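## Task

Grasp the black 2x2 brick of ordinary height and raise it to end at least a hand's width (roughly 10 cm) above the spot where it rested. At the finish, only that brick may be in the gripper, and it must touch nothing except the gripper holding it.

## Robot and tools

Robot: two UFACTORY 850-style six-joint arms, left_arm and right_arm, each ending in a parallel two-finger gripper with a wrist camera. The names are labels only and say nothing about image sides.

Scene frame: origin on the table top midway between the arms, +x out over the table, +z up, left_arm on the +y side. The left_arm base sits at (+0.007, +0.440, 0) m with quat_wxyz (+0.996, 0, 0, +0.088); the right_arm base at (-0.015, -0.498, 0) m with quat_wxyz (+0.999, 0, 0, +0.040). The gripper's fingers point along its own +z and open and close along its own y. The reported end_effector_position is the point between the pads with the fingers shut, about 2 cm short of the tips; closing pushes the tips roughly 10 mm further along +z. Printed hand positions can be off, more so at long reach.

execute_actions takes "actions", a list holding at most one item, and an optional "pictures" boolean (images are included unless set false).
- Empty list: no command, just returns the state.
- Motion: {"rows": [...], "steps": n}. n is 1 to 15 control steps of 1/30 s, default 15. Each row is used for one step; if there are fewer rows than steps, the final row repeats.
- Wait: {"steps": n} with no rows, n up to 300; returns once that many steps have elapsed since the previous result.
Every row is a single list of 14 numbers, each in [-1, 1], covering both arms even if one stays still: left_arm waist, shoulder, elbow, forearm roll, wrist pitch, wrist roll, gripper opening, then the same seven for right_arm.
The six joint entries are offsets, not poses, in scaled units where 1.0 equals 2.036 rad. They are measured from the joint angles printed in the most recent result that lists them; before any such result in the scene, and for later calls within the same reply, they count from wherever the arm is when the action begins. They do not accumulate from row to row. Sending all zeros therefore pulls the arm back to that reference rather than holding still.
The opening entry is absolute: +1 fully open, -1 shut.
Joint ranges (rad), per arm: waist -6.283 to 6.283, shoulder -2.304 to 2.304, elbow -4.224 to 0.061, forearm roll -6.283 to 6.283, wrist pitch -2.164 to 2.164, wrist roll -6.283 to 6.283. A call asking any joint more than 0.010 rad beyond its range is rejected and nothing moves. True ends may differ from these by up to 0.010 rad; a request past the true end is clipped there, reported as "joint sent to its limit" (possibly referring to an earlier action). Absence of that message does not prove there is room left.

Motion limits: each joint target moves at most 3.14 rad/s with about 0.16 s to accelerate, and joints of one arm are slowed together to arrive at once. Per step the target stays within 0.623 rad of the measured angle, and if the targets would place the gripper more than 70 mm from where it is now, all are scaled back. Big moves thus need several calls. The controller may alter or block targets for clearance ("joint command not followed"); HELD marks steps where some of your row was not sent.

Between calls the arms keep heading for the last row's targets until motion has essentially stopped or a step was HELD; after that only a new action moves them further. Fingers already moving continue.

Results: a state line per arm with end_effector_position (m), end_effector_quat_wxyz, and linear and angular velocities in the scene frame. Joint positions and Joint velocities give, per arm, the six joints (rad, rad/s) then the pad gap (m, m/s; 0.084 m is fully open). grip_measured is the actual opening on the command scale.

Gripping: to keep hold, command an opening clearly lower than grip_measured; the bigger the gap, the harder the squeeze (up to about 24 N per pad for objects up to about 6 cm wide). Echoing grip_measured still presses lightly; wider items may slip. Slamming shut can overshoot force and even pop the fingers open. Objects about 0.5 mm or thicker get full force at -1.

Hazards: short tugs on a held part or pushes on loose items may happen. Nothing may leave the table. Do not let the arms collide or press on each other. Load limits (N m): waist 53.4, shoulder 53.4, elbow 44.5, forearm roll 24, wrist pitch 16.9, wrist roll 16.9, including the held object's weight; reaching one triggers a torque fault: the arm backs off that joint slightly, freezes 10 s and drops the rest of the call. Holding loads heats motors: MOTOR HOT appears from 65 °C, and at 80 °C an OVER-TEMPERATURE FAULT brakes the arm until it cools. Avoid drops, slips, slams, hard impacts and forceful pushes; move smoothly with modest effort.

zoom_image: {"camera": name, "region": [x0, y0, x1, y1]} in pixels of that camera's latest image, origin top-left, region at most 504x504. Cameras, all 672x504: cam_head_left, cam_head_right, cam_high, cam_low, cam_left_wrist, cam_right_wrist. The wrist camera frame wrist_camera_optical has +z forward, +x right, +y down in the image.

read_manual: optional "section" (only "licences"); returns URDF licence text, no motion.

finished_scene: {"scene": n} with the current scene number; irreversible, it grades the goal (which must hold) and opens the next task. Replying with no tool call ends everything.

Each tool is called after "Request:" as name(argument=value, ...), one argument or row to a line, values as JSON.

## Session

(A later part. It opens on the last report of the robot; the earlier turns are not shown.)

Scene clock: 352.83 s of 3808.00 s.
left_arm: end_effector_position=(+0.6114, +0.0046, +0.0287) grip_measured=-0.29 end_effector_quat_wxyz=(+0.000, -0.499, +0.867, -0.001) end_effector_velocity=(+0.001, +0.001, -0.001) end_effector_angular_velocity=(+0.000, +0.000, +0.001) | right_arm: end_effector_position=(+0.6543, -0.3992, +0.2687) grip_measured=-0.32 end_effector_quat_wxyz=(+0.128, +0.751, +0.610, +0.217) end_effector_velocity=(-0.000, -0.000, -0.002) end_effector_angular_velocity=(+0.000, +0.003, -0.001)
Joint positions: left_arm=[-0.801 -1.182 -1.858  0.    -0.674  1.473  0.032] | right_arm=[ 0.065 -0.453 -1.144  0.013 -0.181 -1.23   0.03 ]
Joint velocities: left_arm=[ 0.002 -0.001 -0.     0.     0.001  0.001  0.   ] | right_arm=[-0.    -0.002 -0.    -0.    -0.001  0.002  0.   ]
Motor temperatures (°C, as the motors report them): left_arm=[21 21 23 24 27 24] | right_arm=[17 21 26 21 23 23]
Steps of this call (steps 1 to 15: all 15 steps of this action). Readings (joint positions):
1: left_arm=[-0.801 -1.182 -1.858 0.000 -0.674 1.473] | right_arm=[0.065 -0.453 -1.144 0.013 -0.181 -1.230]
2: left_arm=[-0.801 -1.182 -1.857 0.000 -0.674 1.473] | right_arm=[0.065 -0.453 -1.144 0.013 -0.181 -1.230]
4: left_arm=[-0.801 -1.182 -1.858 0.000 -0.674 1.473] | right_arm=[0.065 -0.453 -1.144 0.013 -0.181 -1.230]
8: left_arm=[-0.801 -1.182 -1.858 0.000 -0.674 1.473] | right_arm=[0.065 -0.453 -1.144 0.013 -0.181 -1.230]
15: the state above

Gripped at 32 mm. Lifting now.

Request:
execute_actions(
  actions=[
    {"rows": [[0,0.0014,0.0004,0,-0.001,0,-1,0,0,0,0,0,0,-0.3],[0,0.0054,0.0016,0,-0.0038,0,-1,0,0,0,0,0,0,-0.3],[0,0.0116,0.0034,0,-0.0082,0,-1,0,0,0,0,0,0,-0.3],[0,0.0196,0.0058,0,-0.0139,0,-1,0,0,0,0,0,0,-0.3],[0,0.029,0.0085,0,-0.0205,0,-1,0,0,0,0,0,0,-0.3],[0,0.0394,0.0115,0,-0.0279,0,-1,0,0,0,0,0,0,-0.3],[0,0.0504,0.0148,0,-0.0356,0,-1,0,0,0,0,0,0,-0.3],[0,0.0615,0.018,0,-0.0436,0,-1,0,0,0,0,0,0,-0.3],[0,0.0725,0.0213,0,-0.0513,0,-1,0,0,0,0,0,0,-0.3],[0,0.0829,0.0243,0,-0.0587,0,-1,0,0,0,0,0,0,-0.3],[0,0.0923,0.027,0,-0.0653,0,-1,0,0,0,0,0,0,-0.3],[0,0.1003,0.0294,0,-0.071,0,-1,0,0,0,0,0,0,-0.3],[0,0.1065,0.0312,0,-0.0754,0,-1,0,0,0,0,0,0,-0.3],[0,0.1105,0.0324,0,-0.0782,0,-1,0,0,0,0,0,0,-0.3],[0,0.1119,0.0328,0,-0.0792,0,-1,0,0,0,0,0,0,-0.3]], "steps": 15},
  ],
  pictures=false,
)

Request:
execute_actions(
  actions=[
    {"steps": 15},
  ],
  pictures=true,
)

Scene clock: 364.17 s of 3808.00 s.
left_arm: end_effector_position=(+0.6078, +0.0072, +0.1447) grip_measured=-0.29 end_effector_quat_wxyz=(+0.001, -0.499, +0.867, -0.002) end_effector_velocity=(-0.027, +0.020, +0.304) end_effector_angular_velocity=(-0.008, -0.011, +0.002) | right_arm: end_effector_position=(+0.6543, -0.3992, +0.2687) grip_measured=-0.32 end_effector_quat_wxyz=(+0.128, +0.751, +0.610, +0.217) end_effector_velocity=(-0.000, -0.000, +0.000) end_effector_angular_velocity=(-0.000, +0.000, +0.000)
Joint positions: left_arm=[-0.801 -0.998 -1.805  0.    -0.803  1.473  0.032] | right_arm=[ 0.065 -0.453 -1.144  0.013 -0.181 -1.23   0.03 ]
Joint velocities: left_arm=[ 0.     0.486  0.135  0.    -0.337 -0.002  0.   ] | right_arm=[ 0.    -0.    -0.    -0.    -0.001 -0.    -0.   ]
Motor temperatures (°C, as the motors report them): left_arm=[21 21 23 24 27 24] | right_arm=[17 21 26 21 23 23]
Steps of this call (steps 1 to 15: the robot went on to your last target; steps 16 to 90: nothing new was sent; then 7.83 s passed at rest; steps 91 to 105: all 15 steps of this action). Readings (joint positions):
91: left_arm=[-0.801 -1.182 -1.858 0.000 -0.674 1.473] | right_arm=[0.065 -0.453 -1.144 0.013 -0.181 -1.230]
92: left_arm=[-0.801 -1.182 -1.857 0.000 -0.675 1.473] | right_arm=[0.065 -0.453 -1.144 0.013 -0.181 -1.230]
94: left_arm=[-0.801 -1.176 -1.854 0.000 -0.679 1.473] | right_arm=[0.065 -0.453 -1.144 0.013 -0.181 -1.230]
98: left_arm=[-0.801 -1.133 -1.842 0.000 -0.710 1.473] | right_arm=[0.065 -0.453 -1.144 0.013 -0.181 -1.230]
105: the state above

Scene clock: 364.67 s of 3808.00 s.
left_arm: end_effector_position=(+0.6037, +0.0102, +0.1706) grip_measured=-0.29 end_effector_quat_wxyz=(+0.000, -0.499, +0.867, -0.000) end_effector_velocity=(+0.001, +0.000, +0.002) end_effector_angular_velocity=(-0.002, -0.002, +0.001) | right_arm: end_effector_position=(+0.6543, -0.3992, +0.2687) grip_measured=-0.32 end_effector_quat_wxyz=(+0.128, +0.751, +0.610, +0.217) end_effector_velocity=(-0.000, +0.000, -0.001) end_effector_angular_velocity=(+0.000, +0.002, -0.001)
Joint positions: left_arm=[-0.801 -0.955 -1.791  0.    -0.835  1.473  0.032] | right_arm=[ 0.065 -0.453 -1.144  0.013 -0.181 -1.23   0.03 ]
Joint velocities: left_arm=[ 0.001  0.003 -0.001 -0.    -0.001  0.    -0.   ] | right_arm=[ 0.    -0.001 -0.     0.001 -0.001  0.    -0.   ]
Motor temperatures (°C, as the motors report them): left_arm=[21 21 23 24 27 24] | right_arm=[17 21 26 21 23 23]
Steps of this call (steps 1 to 15: the robot went on to your last target). Readings (joint positions):
1: left_arm=[-0.801 -0.983 -1.801 0.000 -0.813 1.473] | right_arm=[0.065 -0.453 -1.144 0.013 -0.181 -1.230]
2: left_arm=[-0.801 -0.973 -1.798 0.000 -0.821 1.473] | right_arm=[0.065 -0.453 -1.144 0.013 -0.181 -1.230]
4: left_arm=[-0.801 -0.961 -1.794 0.000 -0.830 1.473] | right_arm=[0.065 -0.453 -1.144 0.013 -0.181 -1.230]
8: left_arm=[-0.801 -0.956 -1.791 0.000 -0.835 1.473] | right_arm=[0.065 -0.453 -1.144 0.013 -0.181 -1.230]
15: the state above

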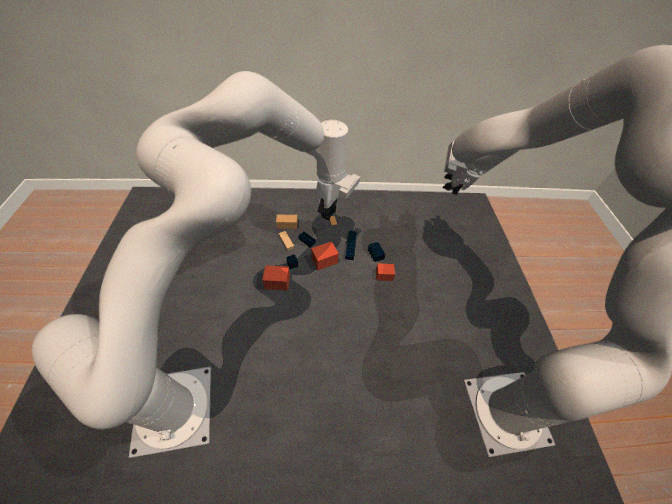

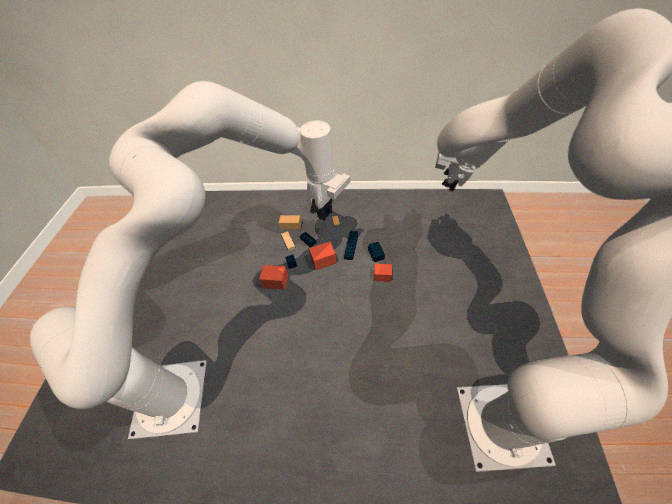

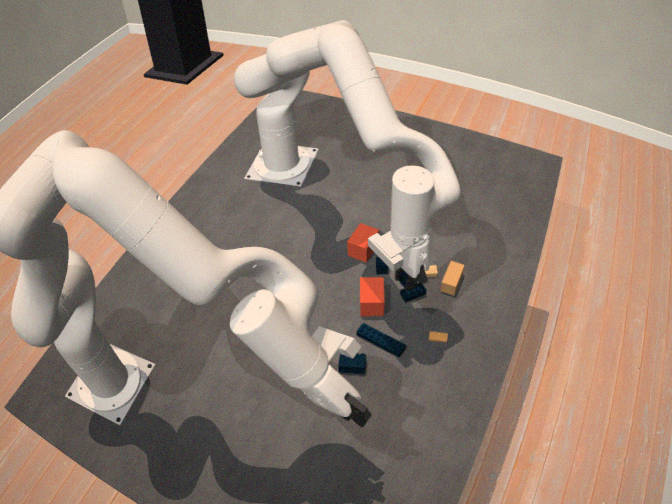

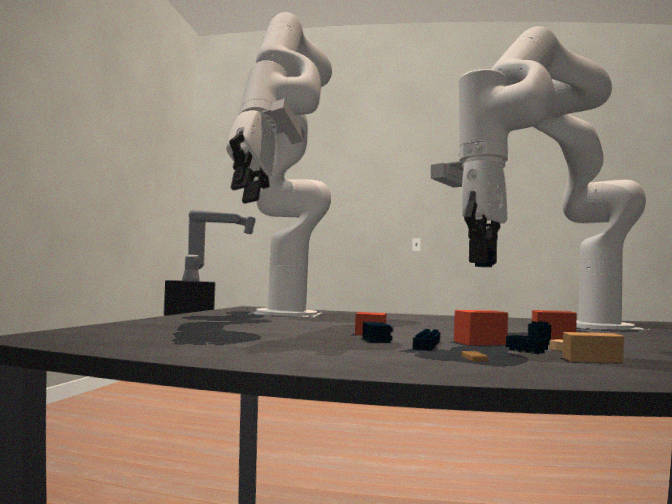

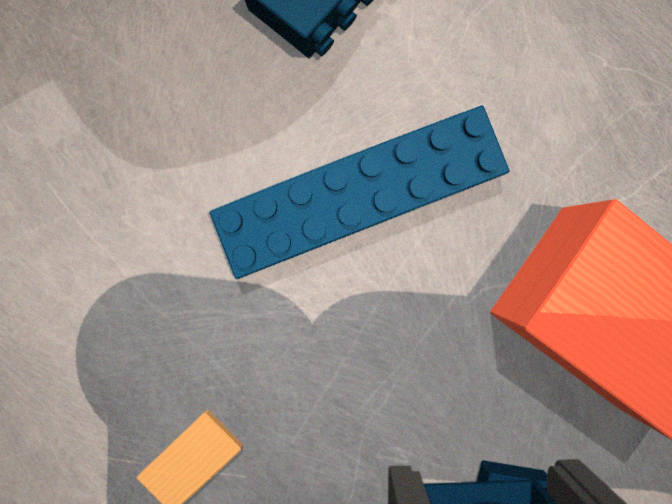

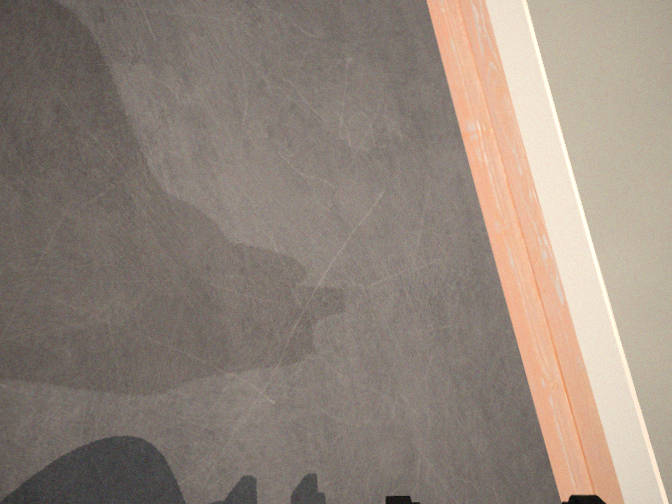

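The brick is held about 14 cm above where it lay.

Request:
finished_scene(
  scene=1,
)

The scene is finished: the task was done.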